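# Hang scaffold bracket on post ring at red-marked hole

## Task

Mount the scaffold bracket on the post's ring at the hole marked red: seat its jaws fully onto the ring and drive its wedge down into that hole until it stops. At the end the bracket must be supported only by the ring, touching neither the table nor any other object, with its tube sticking out straight (radially) from the post. The post is loose on the table and must finish upright in its original spot. The result only counts if it stays that way without the robot holding anything in place.

## Robot and tools

Robot: two 7-joint arms, left_arm and right_arm, each ending in a parallel two-finger gripper. The names are labels only; they do not match the left or right side of any picture. Cameras: cam_left_wrist and cam_right_wrist, both 896x504, on the wrists.

Scene frame (shared by both arms): origin on the table surface midway between the arms, +z up, +x forward over the table, left_arm sits toward +y. The state line reports, per arm, end_effector_position in metres and end_effector_quat_wxyz in this frame. The reported position is the point between the closed finger pads and can be off from reality, more so when the arm is stretched far. Gripper axes: fingers extend along the gripper's +z, and they open and close along its y. Closed fingertips stick out about 19 mm past the reported point, open ones about 6 mm; closing also pushes the tips roughly 13 mm further out, so keep that clearance over surfaces.

Tool execute_actions, argument actions: a list holding at most one item, or empty. Empty list: nothing commanded, current state returned. An item with rows (and optional steps, 1 to 15, default 15) is a motion: each control step is 1/30 s and uses the next row; if rows run out, the final row repeats. An item with only steps (up to 300) is a wait, counted from the previous result. Optional pictures true/false controls whether images come back (default: they do). A refused call moves nothing.

Each row: exactly 18 numbers in one flat list covering both arms, left_arm first then right_arm. Per arm, 9 numbers: seven absolute joint target angles in radians (waist, shoulder, upper arm roll, elbow, forearm roll, wrist pitch, wrist roll, same order as the Joint positions line), then gripper position, then gripper speed. These are targets to go to, not offsets. Stated joint ranges: waist, upper arm roll, forearm roll and wrist roll -69.115 to 69.115; shoulder -2.250 to 2.250; elbow -2.580 to 2.580; wrist pitch -2.100 to 2.100. The true end may differ by up to 0.013 rad. A target more than 0.013 beyond a stated end, and farther out than the current angle, gets the call refused; a target past the real end is clipped there, reported as "joint sent to its limit" (possibly about an earlier motion). Absence of that line proves nothing.

Gripper position, range -1 to 1: +1 fully open (85 mm), 0 about 41 mm, pads touch near -0.8, -1 closes until blocked. Gripper speed, range -1 to 1: about 20 mm/s at -1, 85 at 0, 150 at +1. Grip force is not settable; full close gives roughly 190-235 N per pad. To hold an arm's gripper unchanged, repeat its previous two numbers (0 is a real command). For a firm grasp send -1 and keep sending it; for a lighter one open, then close to just under the object width. Fingers re-close by themselves (not past the commanded value) if the object shifts, grip weakens or it is lost. position_measured_pct is about 50 - 50*position (0 = fully open); stopping under 90 short of the target means something is held or blocking; about 90+ means pads met on nothing or something very thin. Release by commanding a width larger than the object.

Motion limits: each joint's sent target is kept within 0.304 rad of its measured angle (waist, shoulder, upper arm roll, elbow) or 0.266 rad (the three wrist-side joints) per step, and if targets would move the gripper over 70 mm from where it is, all are scaled back. Joints are speed and acceleration limited and finish together; big moves may still be underway when the result arrives. Arms keep heading to the last row during waits and thinking, until motion stalls or a step is HELD.

Result lines: Joint positions and Joint velocities, one block per arm (rad, rad/s). "joint command not followed": the clearance check altered or blocked joint targets on some steps; grippers still ran. HELD: on that step your row, fully or partly, was not sent. TORQUE FAULT: contact torque hit a joint's load limit (50.2 N m for the first four joints, 31.6 for the wrist three, held weight included); that arm freezes for 10 s and drops the rest of the call. MOTOR HOT appears from 60 °C; at 75 °C an OVER-TEMPERATURE FAULT makes that arm sag until it cools, so avoid long static loaded holds.

zoom_image: camera (cam_left_wrist or cam_right_wrist) and region [x0, y0, x1, y1] in pixels of that camera's latest image, top-left origin, at most 504x504; returns a magnified view. show_instructions: no arguments, returns the scene's reference images. finished_scene: scene (integer) ends that scene irreversibly and reports success; answering without a tool call also ends things.

Avoid: knocking or placing anything off the table, tipping or shifting the loose post, dropping or slipping the bracket, slamming, hard pushes, and arms colliding or pressing each other. Occasional brief external tugs on held parts or pushes on loose objects can happen. The bracket must stay put on its own after release.

Each tool is called after "Emit:" as name(argument=value, ...), one argument or row to a line, values as JSON.

Reference images:

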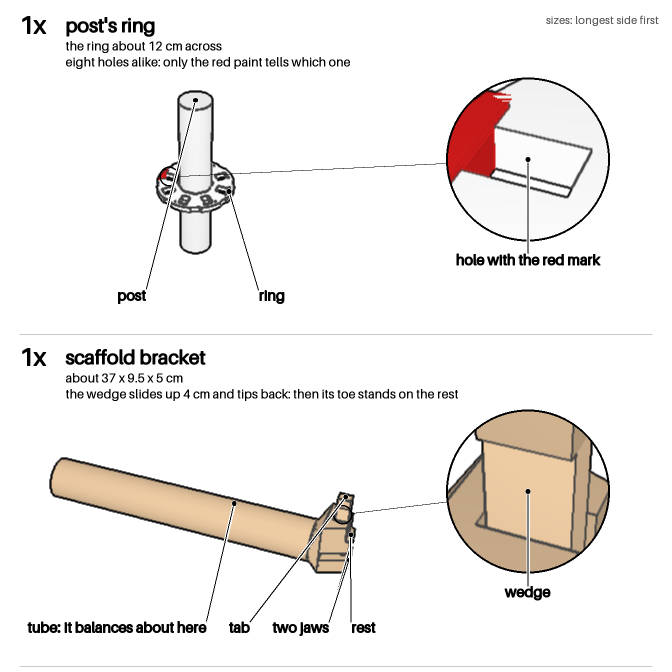

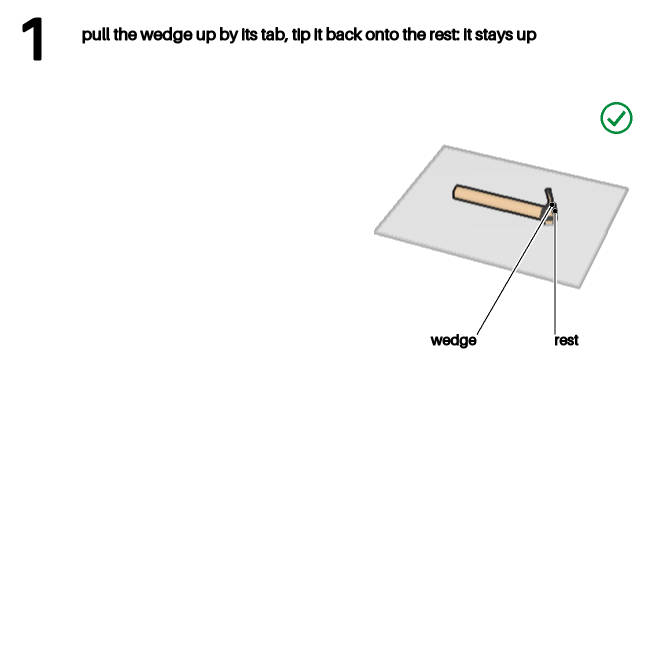

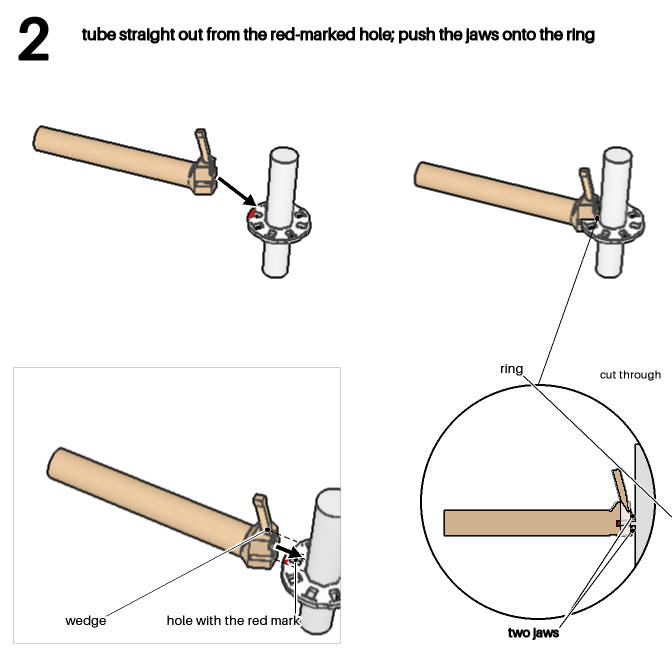

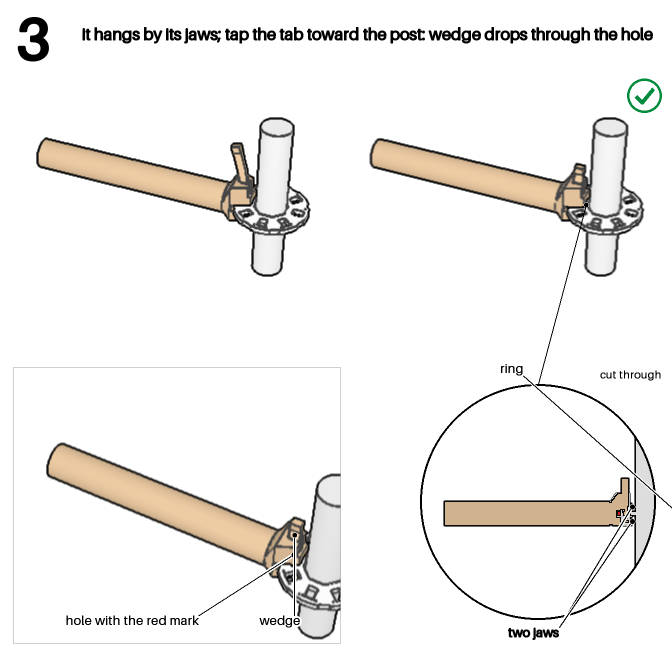

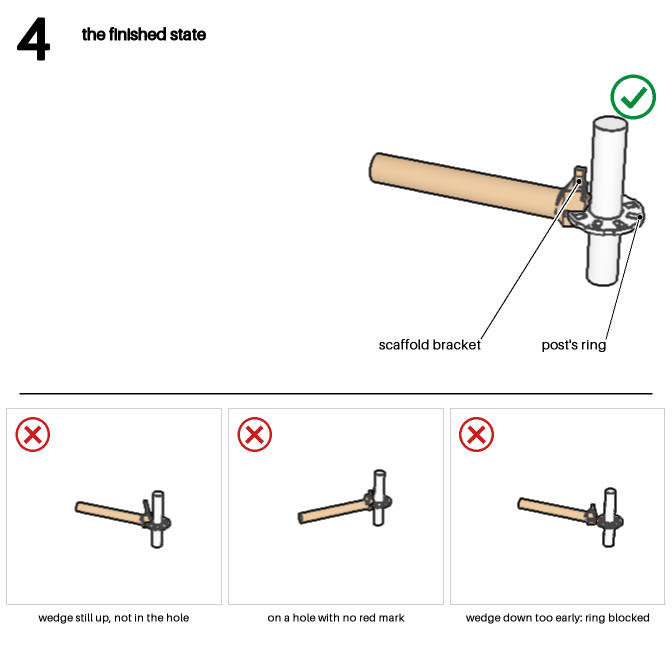

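## Session

Emit:
execute_actions(
  actions=[],
)

Scene clock: 0.00 s of 7800.00 s.
left_arm: end_effector_position=(+0.2276, +0.1117, +0.3038) position_measured_pct=0.0 end_effector_quat_wxyz=(+0.012, -0.209, +0.962, -0.176) | right_arm: end_effector_position=(+0.1302, -0.0903, +0.1722) position_measured_pct=0.0 end_effector_quat_wxyz=(+0.074, +0.662, -0.709, +0.232)
Joint positions: left_arm=[ 0.57  -0.241 -0.18   2.127  0.301  1.097  2.1  ] | right_arm=[-1.535  0.562 -0.017  1.674  0.26   1.345  1.479]
Joint velocities: left_arm=[ 0.     0.001 -0.    -0.001 -0.001  0.002 -0.   ] | right_arm=[-0.    -0.    -0.     0.001  0.     0.     0.   ]

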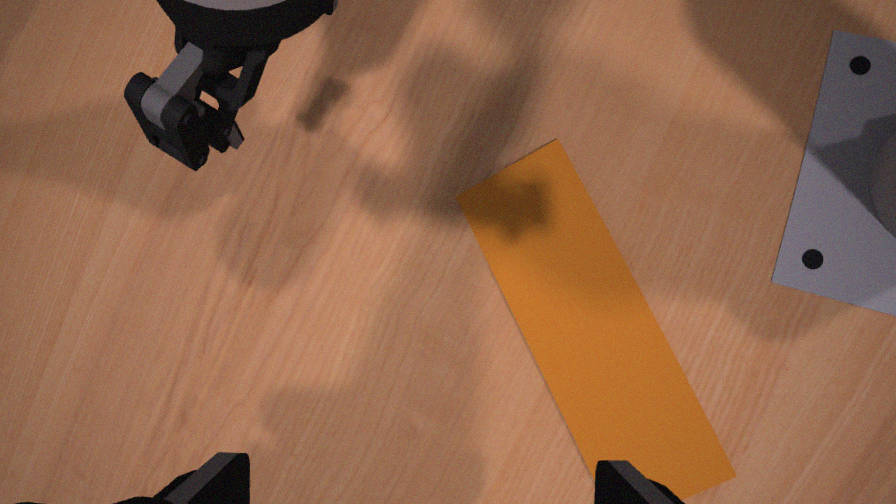

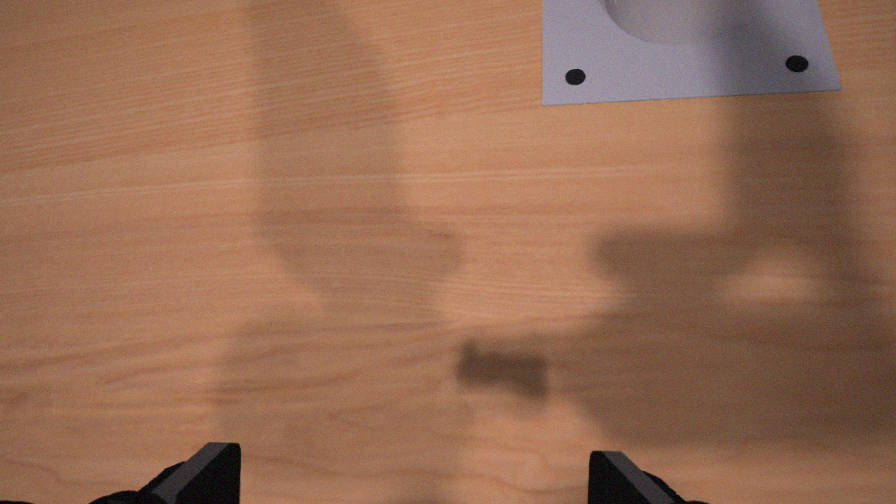

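Emit:
execute_actions(
  actions=[
    {"rows": [[0.35,0.0,0.0,1.4,0.0,1.3,1.571,1,0,-0.42,-0.2,0.0,1.5,0.0,1.6,1.571,1,0]], "steps": 15},
  ],
  pictures=false,
)

Emit:
execute_actions(
  actions=[
    {"steps": 45},
  ],
)

Scene clock: 66.97 s of 7800.00 s.
left_arm: end_effector_position=(+0.3356, +0.1628, +0.3550) position_measured_pct=0.0 end_effector_quat_wxyz=(+0.078, -0.020, +0.996, -0.050) | right_arm: end_effector_position=(+0.1826, -0.1192, +0.3099) position_measured_pct=0.0 end_effector_quat_wxyz=(-0.058, -0.540, +0.835, -0.087)
Joint positions: left_arm=[ 0.398 -0.052 -0.038  1.763  0.066  1.258  1.782] | right_arm=[-1.233  0.263 -0.006  1.555  0.082  1.519  1.542]
Joint velocities: left_arm=[-0.168  0.185  0.14  -0.863 -0.248  0.158 -0.728] | right_arm=[ 0.722 -0.719  0.018 -0.158 -0.234  0.232  0.084]
Steps of this call (steps 1 to 90: nothing new was sent; then 63.47 s passed at rest; steps 91 to 105: all 15 steps of this action). Readings (joint positions | what the end effector reports):
91: left_arm=[0.569 -0.240 -0.180 2.126 0.301 1.098 2.100] | right_arm=[-1.534 0.561 -0.018 1.673 0.259 1.345 1.479] | left_arm position_measured_pct=0.0 | right_arm position_measured_pct=0.0
92: left_arm=[0.563 -0.234 -0.177 2.120 0.297 1.101 2.095] | right_arm=[-1.527 0.555 -0.018 1.670 0.254 1.349 1.481] | left_arm position_measured_pct=0.0 | right_arm position_measured_pct=0.0
94: left_arm=[0.541 -0.210 -0.161 2.093 0.274 1.119 2.072] | right_arm=[-1.497 0.526 -0.018 1.655 0.231 1.371 1.489] | left_arm position_measured_pct=0.0 | right_arm position_measured_pct=0.0
98: left_arm=[0.466 -0.127 -0.098 1.977 0.174 1.189 1.970] | right_arm=[-1.400 0.430 -0.011 1.607 0.160 1.442 1.514] | left_arm position_measured_pct=0.0 | right_arm position_measured_pct=0.0
105: the state above

Scene clock: 68.47 s of 7800.00 s.
left_arm: end_effector_position=(+0.4388, +0.1679, +0.4776) position_measured_pct=0.0 end_effector_quat_wxyz=(+0.218, +0.086, +0.972, -0.019) | right_arm: end_effector_position=(+0.2811, -0.3482, +0.4790) position_measured_pct=0.0 end_effector_quat_wxyz=(+0.119, -0.171, +0.978, +0.021)
Joint positions: left_arm=[0.35  0.    0.    1.4   0.    1.3   1.571] | right_arm=[-0.42  -0.2    0.     1.5    0.     1.6    1.571]
Joint velocities: left_arm=[-0.    -0.001 -0.    -0.001 -0.001  0.001 -0.   ] | right_arm=[ 0.002 -0.    -0.     0.001  0.     0.001 -0.   ]
Steps of this call (steps 1 to 45: the robot went on to your last target). Readings (joint positions | what the end effector reports):
1: left_arm=[0.393 -0.046 -0.033 1.734 0.059 1.263 1.759] | right_arm=[-1.209 0.239 -0.005 1.550 0.075 1.526 1.545] | left_arm position_measured_pct=0.0 | right_arm position_measured_pct=0.0
2: left_arm=[0.388 -0.041 -0.029 1.706 0.052 1.267 1.738] | right_arm=[-1.184 0.215 -0.005 1.545 0.068 1.533 1.547] | left_arm position_measured_pct=0.0 | right_arm position_measured_pct=0.0
4: left_arm=[0.381 -0.033 -0.023 1.650 0.041 1.274 1.703] | right_arm=[-1.136 0.166 -0.004 1.537 0.056 1.544 1.551] | left_arm position_measured_pct=0.0 | right_arm position_measured_pct=0.0
8: left_arm=[0.367 -0.018 -0.013 1.539 0.023 1.286 1.643] | right_arm=[-1.038 0.069 -0.002 1.525 0.038 1.562 1.558] | left_arm position_measured_pct=0.0 | right_arm position_measured_pct=0.0
45: the state above

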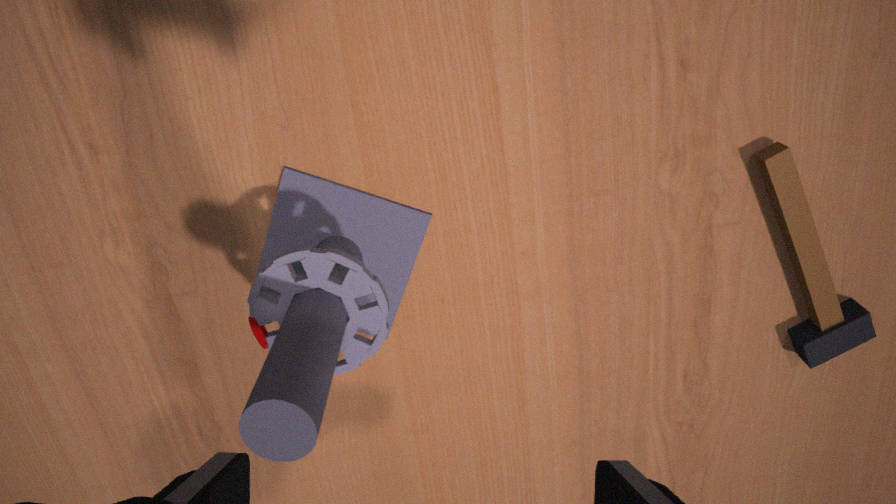

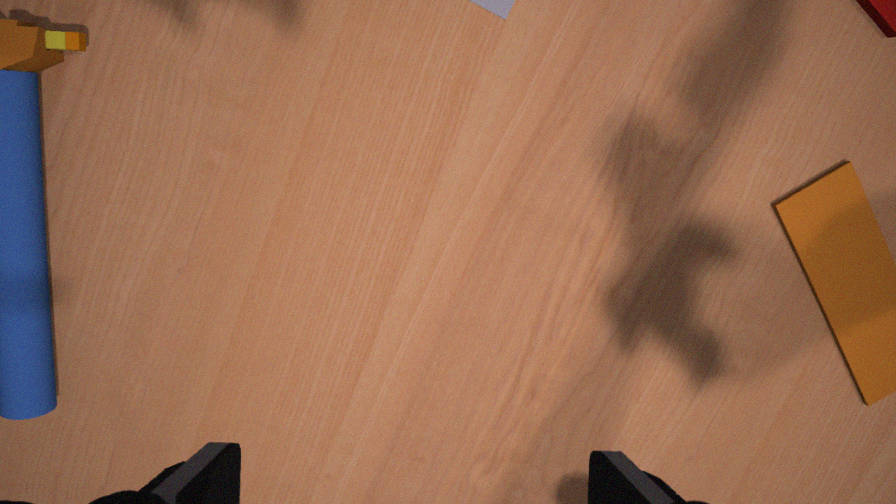

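Emit:
execute_actions(
  actions=[
    {"rows": [[0.5045,0.8248,0.0,0.5508,0.0,1.766,3.68,1,0,0.474,0.4391,0.0,1.3055,0.0,1.397,2.337,1,0]], "steps": 15},
  ],
  pictures=false,
)

Emit:
execute_actions(
  actions=[
    {"steps": 70},
  ],
)

Scene clock: 125.70 s of 7800.00 s.
left_arm: end_effector_position=(+0.4859, +0.0904, +0.4096) position_measured_pct=0.0 end_effector_quat_wxyz=(+0.040, -0.029, +0.999, -0.014) | right_arm: end_effector_position=(+0.4125, -0.4240, +0.4363) position_measured_pct=0.0 end_effector_quat_wxyz=(+0.109, -0.151, +0.982, -0.010)
Joint positions: left_arm=[0.484 0.427 0.    0.977 0.    1.653 1.939] | right_arm=[-0.133  0.084 -0.001  1.372 -0.     1.466  1.815]
Joint velocities: left_arm=[ 0.124  1.063  0.001 -1.074 -0.     0.663  0.947] | right_arm=[ 0.656  0.659  0.    -0.17  -0.    -0.181  0.58 ]
Steps of this call (steps 1 to 15: the robot went on to your last target; steps 16 to 90: nothing new was sent; then 53.73 s passed at rest; steps 91 to 105: all 15 steps of this action). Readings (joint positions | what the end effector reports):
91: left_arm=[0.351 0.001 -0.000 1.399 -0.000 1.301 1.572] | right_arm=[-0.418 -0.199 -0.000 1.499 -0.000 1.600 1.572] | left_arm position_measured_pct=0.0 | right_arm position_measured_pct=0.0
92: left_arm=[0.355 0.008 -0.001 1.393 -0.000 1.306 1.576] | right_arm=[-0.411 -0.192 -0.001 1.495 -0.001 1.597 1.576] | left_arm position_measured_pct=0.0 | right_arm position_measured_pct=0.0
94: left_arm=[0.370 0.038 -0.001 1.365 -0.001 1.329 1.599] | right_arm=[-0.380 -0.162 -0.001 1.478 -0.001 1.580 1.599] | left_arm position_measured_pct=0.0 | right_arm position_measured_pct=0.0
98: left_arm=[0.425 0.162 -0.000 1.244 -0.000 1.434 1.704] | right_arm=[-0.289 -0.072 -0.001 1.428 -0.000 1.526 1.678] | left_arm position_measured_pct=0.0 | right_arm position_measured_pct=0.0
105: the state above

Scene clock: 128.03 s of 7800.00 s.
left_arm: end_effector_position=(+0.5830, +0.0459, +0.3201) position_measured_pct=0.0 end_effector_quat_wxyz=(+0.000, +0.776, -0.630, -0.000) | right_arm: end_effector_position=(+0.4005, -0.7002, +0.3000) position_measured_pct=0.0 end_effector_quat_wxyz=(-0.000, -0.109, +0.994, +0.000)
Joint positions: left_arm=[0.505 0.825 0.    0.551 0.    1.766 3.68 ] | right_arm=[0.474 0.439 0.    1.305 0.    1.397 2.337]
Joint velocities: left_arm=[-0.     0.001  0.     0.    -0.     0.002 -0.   ] | right_arm=[ 0.002  0.    -0.     0.001  0.    -0.001  0.001]
Steps of this call (steps 1 to 70: the robot went on to your last target). Readings (joint positions | what the end effector reports):
1: left_arm=[0.487 0.462 0.000 0.942 0.000 1.673 1.971] | right_arm=[-0.112 0.106 -0.001 1.366 -0.000 1.461 1.834] | left_arm position_measured_pct=0.0 | right_arm position_measured_pct=0.0
2: left_arm=[0.490 0.496 0.000 0.908 0.000 1.690 2.001] | right_arm=[-0.090 0.128 -0.001 1.361 -0.000 1.455 1.853] | left_arm position_measured_pct=0.0 | right_arm position_measured_pct=0.0
4: left_arm=[0.494 0.560 0.000 0.843 0.000 1.714 2.058] | right_arm=[-0.047 0.171 -0.001 1.352 -0.000 1.446 1.891] | left_arm position_measured_pct=0.0 | right_arm position_measured_pct=0.0
8: left_arm=[0.499 0.679 0.000 0.715 0.000 1.739 2.181] | right_arm=[0.041 0.247 -0.001 1.339 -0.000 1.432 1.969] | left_arm position_measured_pct=0.0 | right_arm position_measured_pct=0.0
70: the state above

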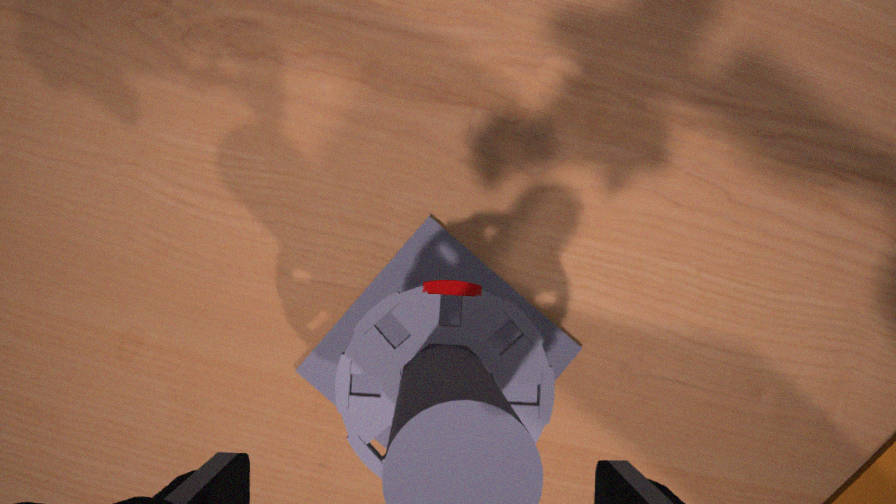

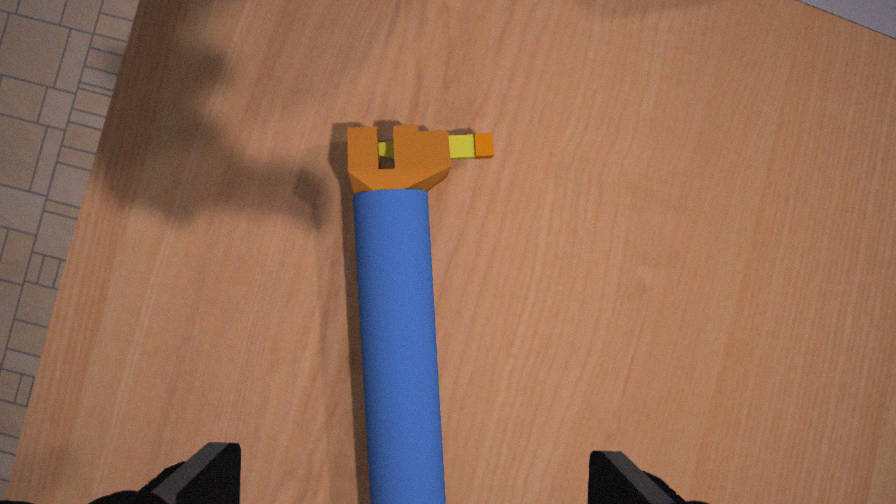

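Emit:
zoom_image(
  camera="cam_left_wrist",
  region=[280, 200, 600, 504],
)

Emit:
zoom_image(
  camera="cam_right_wrist",
  region=[320, 100, 520, 250],
)

Region (280, 200, 600, 504) of cam_left_wrist's 896x504 image, scaled by 1.575; it fills the top 479 rows of this view, and the rest is white.

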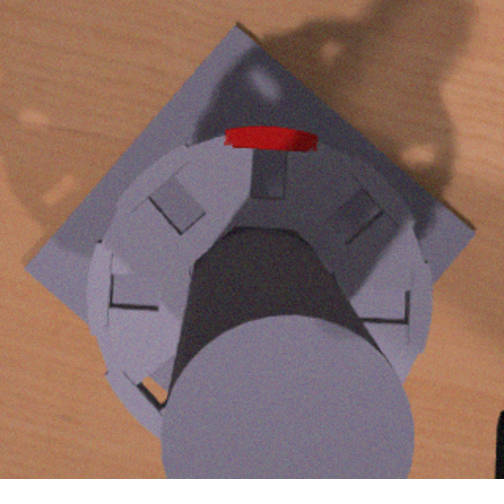

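Region (320, 100, 520, 250) of cam_right_wrist's 896x504 image, scaled by 2.520; it fills the top 378 rows of this view, and the rest is white.

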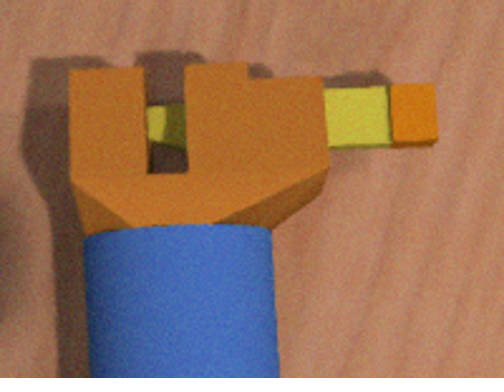

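Emit:
execute_actions(
  actions=[
    {"rows": [[0.5045,0.8248,0.0,0.5508,0.0,1.766,3.68,1,0,0.5533,0.6169,0.0,1.7146,0.0,0.8101,2.4966,1,0]], "steps": 15},
  ],
  pictures=false,
)

Emit:
execute_actions(
  actions=[
    {"steps": 20},
  ],
)

Scene clock: 176.73 s of 7800.00 s.
left_arm: end_effector_position=(+0.5830, +0.0459, +0.3201) position_measured_pct=0.0 end_effector_quat_wxyz=(+0.000, +0.776, -0.630, -0.000) | right_arm: end_effector_position=(+0.3496, -0.7009, +0.1493) position_measured_pct=0.0 end_effector_quat_wxyz=(-0.046, -0.139, +0.988, +0.042)
Joint positions: left_arm=[0.505 0.825 0.    0.551 0.    1.766 3.68 ] | right_arm=[ 0.535  0.575 -0.     1.605  0.     1.087  2.458]
Joint velocities: left_arm=[ 0.    -0.001 -0.    -0.    -0.    -0.     0.   ] | right_arm=[ 0.119  0.278  0.005  0.716  0.002 -1.191  0.25 ]
Steps of this call (steps 1 to 15: the robot went on to your last target; steps 16 to 90: nothing new was sent; then 45.20 s passed at rest; steps 91 to 105: all 15 steps of this action). Readings (joint positions | what the end effector reports):
91: left_arm=[0.504 0.825 -0.000 0.551 0.000 1.766 3.680] | right_arm=[0.474 0.440 -0.000 1.306 -0.000 1.396 2.337] | left_arm position_measured_pct=0.0 | right_arm position_measured_pct=0.0
92: left_arm=[0.505 0.825 0.000 0.551 0.000 1.766 3.680] | right_arm=[0.476 0.443 -0.000 1.311 -0.000 1.392 2.340] | left_arm position_measured_pct=0.0 | right_arm position_measured_pct=0.0
94: left_arm=[0.504 0.825 0.000 0.551 0.000 1.766 3.680] | right_arm=[0.484 0.459 -0.001 1.338 -0.000 1.368 2.354] | left_arm position_measured_pct=0.0 | right_arm position_measured_pct=0.0
98: left_arm=[0.504 0.825 0.000 0.551 0.000 1.766 3.680] | right_arm=[0.505 0.506 -0.000 1.431 0.000 1.287 2.397] | left_arm position_measured_pct=0.0 | right_arm position_measured_pct=0.0
105: the state above

Scene clock: 177.40 s of 7800.00 s.
left_arm: end_effector_position=(+0.5830, +0.0459, +0.3201) position_measured_pct=0.0 end_effector_quat_wxyz=(+0.000, +0.776, -0.630, -0.000) | right_arm: end_effector_position=(+0.3633, -0.7211, +0.1000) position_measured_pct=0.0 end_effector_quat_wxyz=(+0.000, -0.149, +0.989, -0.000)
Joint positions: left_arm=[0.504 0.825 0.    0.551 0.    1.766 3.68 ] | right_arm=[0.553 0.617 0.    1.715 0.    0.81  2.497]
Joint velocities: left_arm=[ 0.     0.    -0.    -0.     0.001  0.001  0.001] | right_arm=[ 0.001  0.    -0.     0.001 -0.    -0.    -0.001]
Steps of this call (steps 1 to 20: the robot went on to your last target). Readings (joint positions | what the end effector reports):
1: left_arm=[0.504 0.825 -0.000 0.551 0.000 1.766 3.680] | right_arm=[0.538 0.583 0.000 1.627 0.000 1.047 2.466] | left_arm position_measured_pct=0.0 | right_arm position_measured_pct=0.0
2: left_arm=[0.505 0.825 -0.000 0.551 0.000 1.766 3.680] | right_arm=[0.541 0.590 0.000 1.646 0.000 1.006 2.473] | left_arm position_measured_pct=0.0 | right_arm position_measured_pct=0.0
4: left_arm=[0.505 0.825 -0.000 0.551 0.000 1.766 3.680] | right_arm=[0.547 0.602 0.000 1.678 0.000 0.925 2.484] | left_arm position_measured_pct=0.0 | right_arm position_measured_pct=0.0
8: left_arm=[0.504 0.825 0.000 0.551 0.000 1.766 3.680] | right_arm=[0.552 0.615 0.000 1.711 0.000 0.822 2.496] | left_arm position_measured_pct=0.0 | right_arm position_measured_pct=0.0
20: the state above

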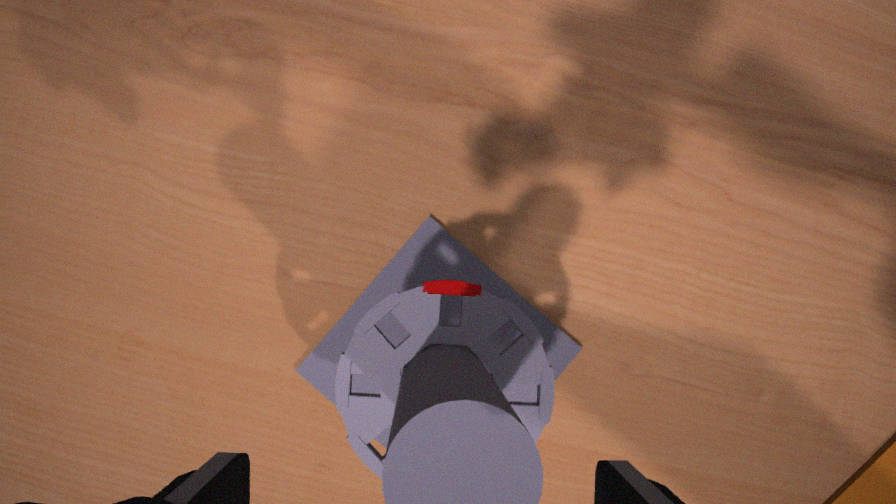

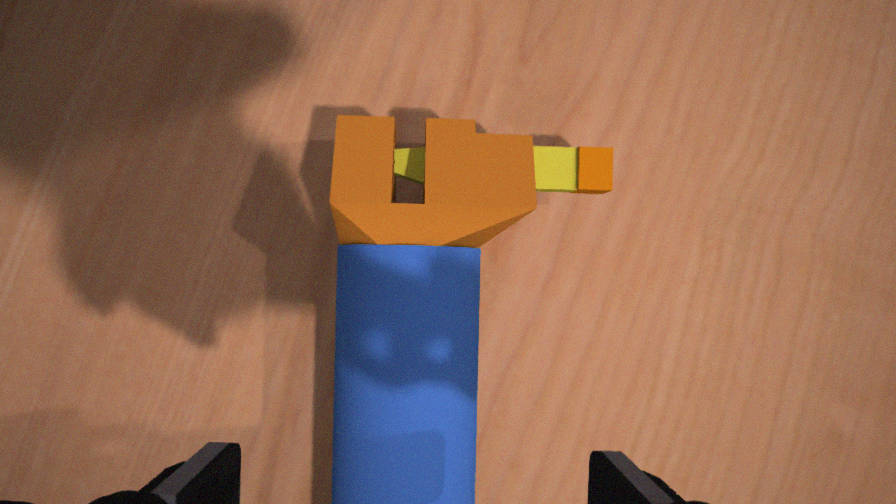

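Emit:
execute_actions(
  actions=[
    {"rows": [[0.5045,0.8248,0.0,0.5508,0.0,1.766,3.68,1,0,0.5578,0.7535,0.0,1.7546,0.0,0.6335,2.501,1,0]], "steps": 15},
  ],
)

Scene clock: 183.47 s of 7800.00 s.
left_arm: end_effector_position=(+0.5830, +0.0459, +0.3201) position_measured_pct=0.0 end_effector_quat_wxyz=(+0.000, +0.776, -0.630, -0.000) | right_arm: end_effector_position=(+0.3646, -0.7247, +0.0279) position_measured_pct=0.0 end_effector_quat_wxyz=(+0.001, -0.149, +0.989, -0.001)
Joint positions: left_arm=[0.505 0.825 0.    0.551 0.    1.766 3.68 ] | right_arm=[ 0.558  0.752 -0.     1.755  0.     0.634  2.501]
Joint velocities: left_arm=[ 0.001  0.001  0.     0.001 -0.001  0.     0.   ] | right_arm=[ 0.     0.019  0.     0.001 -0.    -0.004 -0.   ]
Steps of this call (steps 1 to 15: the robot went on to your last target; steps 16 to 90: nothing new was sent; then 2.57 s passed at rest; steps 91 to 105: all 15 steps of this action). Readings (joint positions | what the end effector reports):
91: left_arm=[0.505 0.825 0.000 0.551 0.000 1.766 3.680] | right_arm=[0.553 0.618 -0.000 1.715 -0.000 0.809 2.497] | left_arm position_measured_pct=0.0 | right_arm position_measured_pct=0.0
92: left_arm=[0.505 0.825 0.000 0.551 0.000 1.766 3.680] | right_arm=[0.554 0.624 0.000 1.716 -0.000 0.803 2.497] | left_arm position_measured_pct=0.0 | right_arm position_measured_pct=0.0
94: left_arm=[0.505 0.825 0.000 0.551 0.000 1.766 3.680] | right_arm=[0.555 0.654 0.000 1.723 -0.000 0.768 2.498] | left_arm position_measured_pct=0.0 | right_arm position_measured_pct=0.0
98: left_arm=[0.505 0.825 -0.000 0.551 0.000 1.766 3.680] | right_arm=[0.557 0.731 -0.000 1.748 0.000 0.663 2.500] | left_arm position_measured_pct=0.0 | right_arm position_measured_pct=0.0
105: the state above

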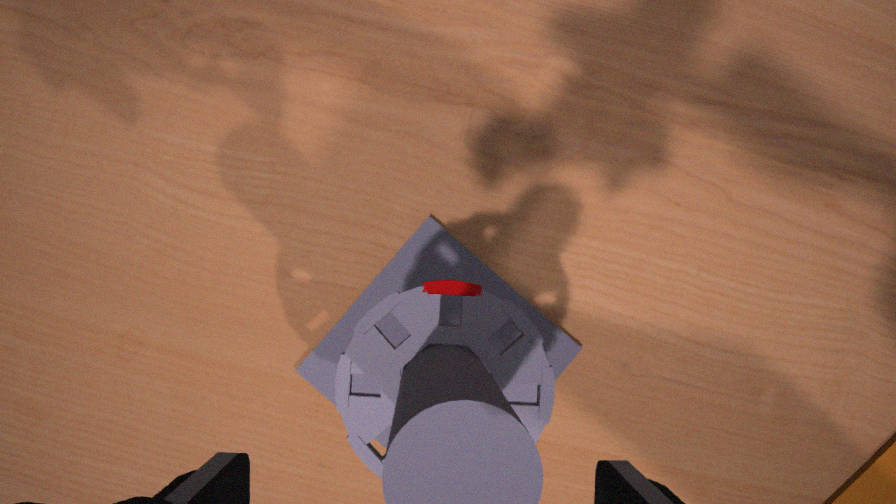

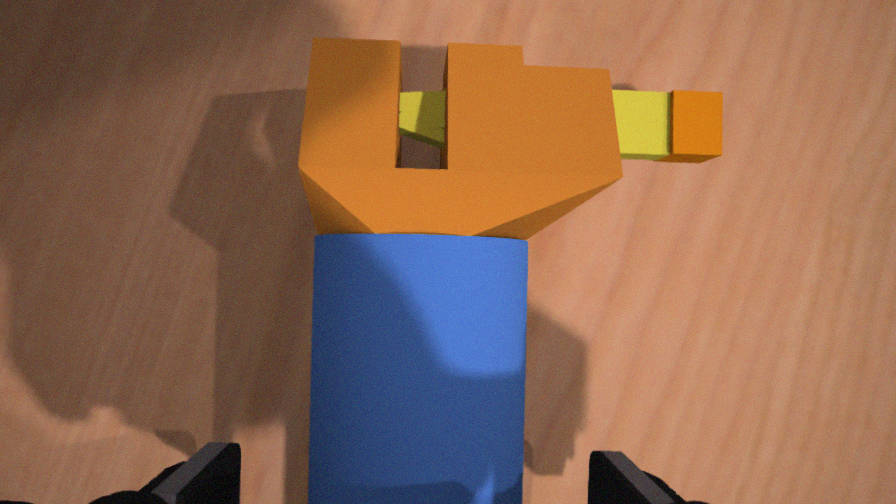

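Emit:
execute_actions(
  actions=[
    {"rows": [[0.5045,0.8248,0.0,0.5508,0.0,1.766,3.68,1,0,0.5578,0.7535,0.0,1.7546,0.0,0.6335,2.501,-1,0]], "steps": 15},
  ],
  pictures=false,
)

Scene clock: 186.67 s of 7800.00 s.
left_arm: end_effector_position=(+0.5830, +0.0459, +0.3201) position_measured_pct=0.0 end_effector_quat_wxyz=(+0.000, +0.776, -0.630, -0.000) | right_arm: end_effector_position=(+0.3643, -0.7245, +0.0270) position_measured_pct=36.9 end_effector_quat_wxyz=(+0.000, -0.149, +0.989, -0.000)
Joint positions: left_arm=[0.505 0.825 0.    0.551 0.    1.766 3.68 ] | right_arm=[0.558 0.753 0.    1.755 0.    0.633 2.501]
Joint velocities: left_arm=[ 0.     0.001 -0.    -0.    -0.001  0.    -0.001] | right_arm=[-0.002 -0.001  0.004 -0.002  0.013 -0.018  0.   ]
Steps of this call (steps 1 to 15: the robot went on to your last target; steps 16 to 81: nothing new was sent; steps 82 to 96: all 15 steps of this action). Readings (joint positions | what the end effector reports):
82: left_arm=[0.505 0.825 -0.000 0.551 0.000 1.766 3.680] | right_arm=[0.558 0.753 0.000 1.755 0.000 0.633 2.501] | left_arm position_measured_pct=0.0 | right_arm position_measured_pct=0.0
83: left_arm=[0.504 0.825 0.000 0.551 0.000 1.766 3.680] | right_arm=[0.558 0.753 0.000 1.755 0.000 0.633 2.501] | left_arm position_measured_pct=0.0 | right_arm position_measured_pct=0.8
85: left_arm=[0.504 0.825 0.000 0.551 0.000 1.766 3.680] | right_arm=[0.558 0.753 0.000 1.755 0.000 0.633 2.501] | left_arm position_measured_pct=0.0 | right_arm position_measured_pct=4.8
89: left_arm=[0.505 0.825 0.000 0.551 0.000 1.766 3.680] | right_arm=[0.558 0.753 0.000 1.755 -0.000 0.633 2.501] | left_arm position_measured_pct=0.0 | right_arm position_measured_pct=16.3
96: the state above

Emit:
execute_actions(
  actions=[
    {"rows": [[0.3839,0.3503,0.0,1.2801,0.0,1.5112,3.5133,1,0,0.5578,0.4359,0.0,1.4752,0.0,1.2305,2.501,-1,0]], "steps": 15},
  ],
  pictures=false,
)

Emit:
execute_actions(
  actions=[
    {"steps": 10},
  ],
)

Scene clock: 225.00 s of 7800.00 s.
left_arm: end_effector_position=(+0.5413, +0.1178, +0.4045) position_measured_pct=0.0 end_effector_quat_wxyz=(-0.040, +0.762, -0.642, +0.078) | right_arm: end_effector_position=(+0.4097, -0.7577, +0.1894) position_measured_pct=43.3 end_effector_quat_wxyz=(+0.051, -0.148, +0.986, -0.050)
Joint positions: left_arm=[ 0.407  0.469 -0.     0.939 -0.     1.559  3.544] | right_arm=[0.558 0.524 0.    1.55  0.    0.925 2.501]
Joint velocities: left_arm=[-0.122 -0.645 -0.001  1.132 -0.001 -0.265 -0.176] | right_arm=[ 0.001 -0.523  0.001 -0.472 -0.003  1.13  -0.001]
Steps of this call (steps 1 to 15: the robot went on to your last target; steps 16 to 90: nothing new was sent; then 34.83 s passed at rest; steps 91 to 105: all 15 steps of this action). Readings (joint positions | what the end effector reports):
91: left_arm=[0.504 0.823 0.000 0.552 0.000 1.765 3.680] | right_arm=[0.558 0.751 0.000 1.754 0.000 0.635 2.501] | left_arm position_measured_pct=0.0 | right_arm position_measured_pct=43.3
92: left_arm=[0.502 0.817 0.000 0.559 0.001 1.761 3.677] | right_arm=[0.558 0.748 -0.000 1.751 0.000 0.640 2.501] | left_arm position_measured_pct=0.0 | right_arm position_measured_pct=43.3
94: left_arm=[0.490 0.788 0.001 0.587 0.001 1.738 3.662] | right_arm=[0.558 0.725 -0.000 1.732 0.001 0.666 2.501] | left_arm position_measured_pct=0.0 | right_arm position_measured_pct=43.3
98: left_arm=[0.450 0.672 -0.000 0.699 -0.000 1.654 3.607] | right_arm=[0.558 0.652 0.000 1.664 0.000 0.733 2.501] | left_arm position_measured_pct=0.0 | right_arm position_measured_pct=43.3
105: the state above

Scene clock: 225.33 s of 7800.00 s.
left_arm: end_effector_position=(+0.4597, +0.1472, +0.3550) position_measured_pct=0.0 end_effector_quat_wxyz=(-0.004, +0.762, -0.648, +0.008) | right_arm: end_effector_position=(+0.3642, -0.7245, +0.2487) position_measured_pct=43.3 end_effector_quat_wxyz=(-0.000, -0.149, +0.989, +0.000)
Joint positions: left_arm=[ 0.386  0.361 -0.     1.248 -0.     1.515  3.515] | right_arm=[0.558 0.437 0.    1.477 0.    1.228 2.501]
Joint velocities: left_arm=[-0.024 -0.122  0.     0.482 -0.001 -0.046 -0.033] | right_arm=[ 0.    -0.018  0.001 -0.012  0.002  0.08  -0.001]
Steps of this call (steps 1 to 10: the robot went on to your last target). Readings (joint positions | what the end effector reports):
1: left_arm=[0.403 0.449 -0.000 0.976 -0.000 1.550 3.539] | right_arm=[0.558 0.507 0.000 1.535 -0.000 0.964 2.501] | left_arm position_measured_pct=0.0 | right_arm position_measured_pct=43.3
2: left_arm=[0.400 0.432 -0.000 1.013 -0.000 1.543 3.534] | right_arm=[0.558 0.493 0.000 1.522 -0.000 1.004 2.501] | left_arm position_measured_pct=0.0 | right_arm position_measured_pct=43.3
4: left_arm=[0.395 0.406 -0.000 1.084 -0.000 1.532 3.527] | right_arm=[0.558 0.469 -0.000 1.502 -0.000 1.085 2.501] | left_arm position_measured_pct=0.0 | right_arm position_measured_pct=43.3
8: left_arm=[0.388 0.372 -0.000 1.207 -0.000 1.519 3.518] | right_arm=[0.558 0.441 0.000 1.479 -0.000 1.211 2.501] | left_arm position_measured_pct=0.0 | right_arm position_measured_pct=43.3
10: the state above

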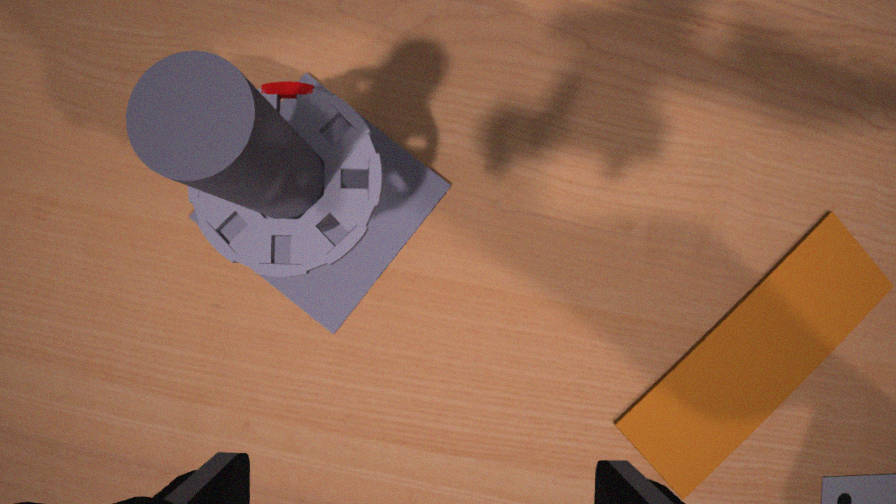

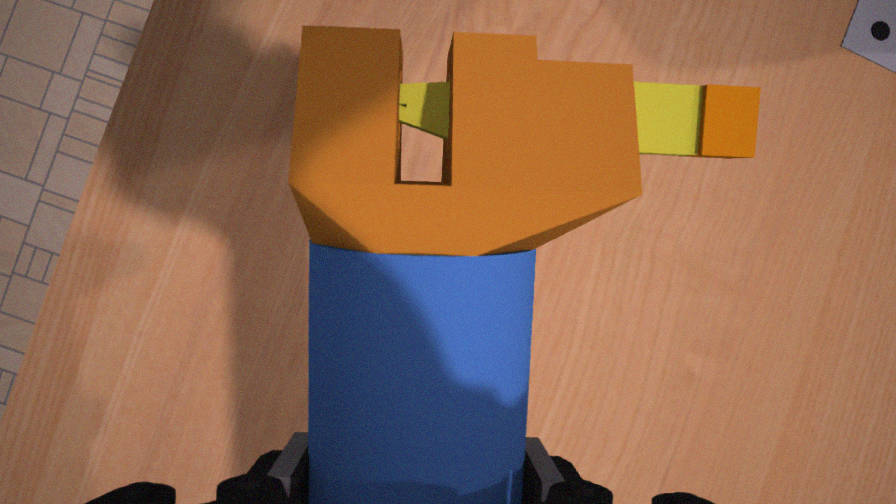

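Emit:
execute_actions(
  actions=[
    {"rows": [[0.3839,0.3503,0.0,1.2801,0.0,1.5112,3.5133,1,0,-0.3,0.40,0.0,1.7,1.5,1.22,3.0,-1,0]], "steps": 15},
  ],
  pictures=false,
)

Emit:
execute_actions(
  actions=[
    {"steps": 22},
  ],
  pictures=false,
)

Emit:
execute_actions(
  actions=[
    {"rows": [[0.3839,0.3503,0.0,1.2801,0.0,1.5112,3.5133,1,0,-0.8847,0.3424,0.0,2.3354,2.4388,1.2062,3.4349,-1,0]], "steps": 15},
  ],
  pictures=false,
)

Emit:
execute_actions(
  actions=[
    {"steps": 25},
  ],
)

Scene clock: 230.80 s of 7800.00 s.
left_arm: end_effector_position=(+0.4501, +0.1501, +0.3500) position_measured_pct=0.0 end_effector_quat_wxyz=(+0.000, +0.762, -0.648, -0.000) | right_arm: end_effector_position=(+0.3655, -0.6288, +0.2289) position_measured_pct=43.3 end_effector_quat_wxyz=(-0.179, -0.593, +0.782, -0.075)
Joint positions: left_arm=[0.384 0.35  0.    1.28  0.    1.511 3.513] | right_arm=[ 0.103  0.406 -0.     1.679  0.39   1.222  2.88 ]
Joint velocities: left_arm=[ 0.    -0.001  0.     0.001  0.     0.001 -0.   ] | right_arm=[-1.198 -0.026 -0.001  0.179  1.07  -0.013  0.823]
Steps of this call (steps 1 to 30: the robot went on to your last target; steps 31 to 90: nothing new was sent; then 1.97 s passed at rest; steps 91 to 105: all 15 steps of this action). Readings (joint positions | what the end effector reports):
91: left_arm=[0.384 0.350 0.000 1.280 0.000 1.511 3.513] | right_arm=[0.556 0.436 0.000 1.476 0.001 1.230 2.502] | left_arm position_measured_pct=0.0 | right_arm position_measured_pct=43.3
92: left_arm=[0.384 0.350 0.000 1.280 0.000 1.511 3.513] | right_arm=[0.550 0.435 0.002 1.479 0.006 1.229 2.505] | left_arm position_measured_pct=0.0 | right_arm position_measured_pct=43.3
94: left_arm=[0.384 0.350 -0.000 1.280 0.000 1.511 3.513] | right_arm=[0.520 0.430 0.004 1.498 0.030 1.227 2.528] | left_arm position_measured_pct=0.0 | right_arm position_measured_pct=43.3
98: left_arm=[0.384 0.350 0.000 1.280 0.000 1.511 3.513] | right_arm=[0.394 0.417 0.003 1.580 0.135 1.224 2.634] | left_arm position_measured_pct=0.0 | right_arm position_measured_pct=43.3
105: the state above

Scene clock: 231.53 s of 7800.00 s.
left_arm: end_effector_position=(+0.4501, +0.1501, +0.3500) position_measured_pct=0.0 end_effector_quat_wxyz=(+0.000, +0.762, -0.648, -0.000) | right_arm: end_effector_position=(+0.5289, -0.6119, +0.3750) position_measured_pct=43.3 end_effector_quat_wxyz=(+0.356, +0.765, -0.371, +0.388)
Joint positions: left_arm=[ 0.384  0.35  -0.     1.28   0.     1.511  3.513] | right_arm=[-0.296  0.4    0.     1.7    1.229  1.22   3.   ]
Joint velocities: left_arm=[ 0.    -0.     0.     0.     0.001 -0.001  0.   ] | right_arm=[-0.026 -0.001  0.002  0.001  1.22   0.001  0.003]
Steps of this call (steps 1 to 22: the robot went on to your last target). Readings (joint positions | what the end effector reports):
1: left_arm=[0.384 0.350 0.000 1.280 0.000 1.511 3.513] | right_arm=[0.064 0.405 -0.000 1.684 0.425 1.222 2.905] | left_arm position_measured_pct=0.0 | right_arm position_measured_pct=43.3
2: left_arm=[0.384 0.350 -0.000 1.280 0.000 1.511 3.513] | right_arm=[0.026 0.404 -0.000 1.688 0.459 1.222 2.926] | left_arm position_measured_pct=0.0 | right_arm position_measured_pct=43.3
4: left_arm=[0.384 0.350 -0.000 1.280 0.000 1.511 3.513] | right_arm=[-0.046 0.403 -0.000 1.693 0.523 1.221 2.955] | left_arm position_measured_pct=0.0 | right_arm position_measured_pct=43.3
8: left_arm=[0.384 0.350 0.000 1.280 0.000 1.511 3.513] | right_arm=[-0.174 0.402 -0.002 1.698 0.660 1.220 2.981] | left_arm position_measured_pct=0.0 | right_arm position_measured_pct=43.3
22: the state above

Scene clock: 232.03 s of 7800.00 s.
left_arm: end_effector_position=(+0.4501, +0.1501, +0.3500) position_measured_pct=0.0 end_effector_quat_wxyz=(+0.000, +0.762, -0.648, -0.000) | right_arm: end_effector_position=(+0.5480, -0.4676, +0.3855) position_measured_pct=43.3 end_effector_quat_wxyz=(+0.453, +0.782, +0.045, +0.425)
Joint positions: left_arm=[0.384 0.35  0.    1.28  0.    1.511 3.513] | right_arm=[-0.604  0.359  0.001  1.998  1.603  1.21   3.257]
Joint velocities: left_arm=[ 0.     0.001  0.    -0.001  0.002 -0.001 -0.   ] | right_arm=[-0.738 -0.047 -0.004  0.732  0.652 -0.015  0.528]
Steps of this call (steps 1 to 15: all 15 steps of this action). Readings (joint positions | what the end effector reports):
1: left_arm=[0.384 0.350 -0.000 1.280 0.000 1.511 3.513] | right_arm=[-0.297 0.400 0.000 1.700 1.269 1.220 3.000] | left_arm position_measured_pct=0.0 | right_arm position_measured_pct=43.3
2: left_arm=[0.384 0.350 0.000 1.280 0.000 1.511 3.513] | right_arm=[-0.302 0.399 0.002 1.704 1.309 1.220 3.002] | left_arm position_measured_pct=0.0 | right_arm position_measured_pct=43.3
4: left_arm=[0.384 0.350 0.000 1.280 0.000 1.511 3.513] | right_arm=[-0.328 0.392 0.005 1.724 1.369 1.221 3.021] | left_arm position_measured_pct=0.0 | right_arm position_measured_pct=43.3
8: left_arm=[0.384 0.350 0.000 1.280 0.000 1.511 3.513] | right_arm=[-0.429 0.375 0.002 1.823 1.449 1.215 3.108] | left_arm position_measured_pct=0.0 | right_arm position_measured_pct=43.3
15: the state above

Scene clock: 232.87 s of 7800.00 s.
left_arm: end_effector_position=(+0.4501, +0.1501, +0.3500) position_measured_pct=0.0 end_effector_quat_wxyz=(+0.000, +0.762, -0.648, -0.000) | right_arm: end_effector_position=(+0.5151, -0.1851, +0.4004) position_measured_pct=43.3 end_effector_quat_wxyz=(+0.457, +0.459, +0.538, +0.540)
Joint positions: left_arm=[0.384 0.35  0.    1.28  0.    1.511 3.513] | right_arm=[-0.886  0.342 -0.003  2.333  2.434  1.206  3.435]
Joint velocities: left_arm=[-0.     0.001 -0.     0.     0.    -0.001 -0.   ] | right_arm=[-0.03  -0.002 -0.017  0.002  0.213 -0.002  0.004]
Steps of this call (steps 1 to 25: the robot went on to your last target). Readings (joint positions | what the end effector reports):
1: left_arm=[0.384 0.350 -0.000 1.280 0.000 1.511 3.513] | right_arm=[-0.628 0.358 0.001 2.023 1.625 1.210 3.274] | left_arm position_measured_pct=0.0 | right_arm position_measured_pct=43.3
2: left_arm=[0.384 0.350 -0.000 1.280 0.000 1.511 3.513] | right_arm=[-0.652 0.356 0.000 2.048 1.647 1.209 3.289] | left_arm position_measured_pct=0.0 | right_arm position_measured_pct=43.3
4: left_arm=[0.384 0.350 -0.000 1.280 0.000 1.511 3.513] | right_arm=[-0.697 0.354 -0.000 2.101 1.695 1.209 3.318] | left_arm position_measured_pct=0.0 | right_arm position_measured_pct=43.3
8: left_arm=[0.384 0.350 -0.000 1.280 0.000 1.511 3.513] | right_arm=[-0.780 0.349 0.000 2.206 1.816 1.207 3.371] | left_arm position_measured_pct=0.0 | right_arm position_measured_pct=43.3
25: the state above

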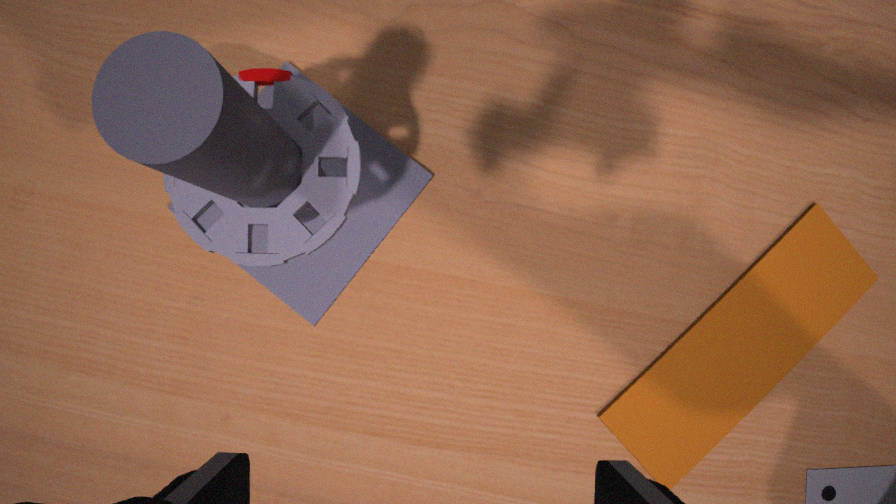

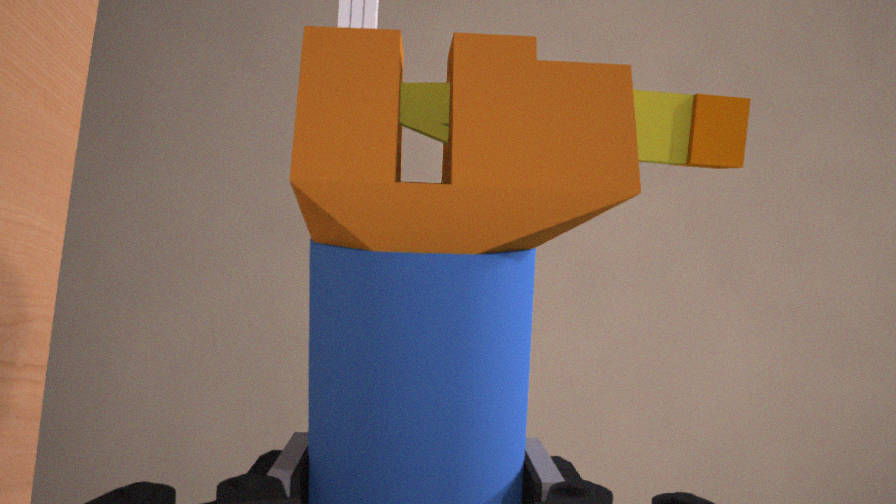

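Emit:
zoom_image(
  camera="cam_left_wrist",
  region=[80, 20, 450, 340],
)

Region (80, 20, 450, 340) of cam_left_wrist's 896x504 image, scaled by 1.362; it fills the top 436 rows of this view, and the rest is white.

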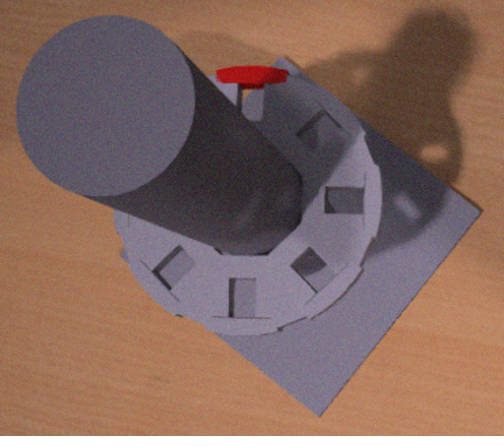

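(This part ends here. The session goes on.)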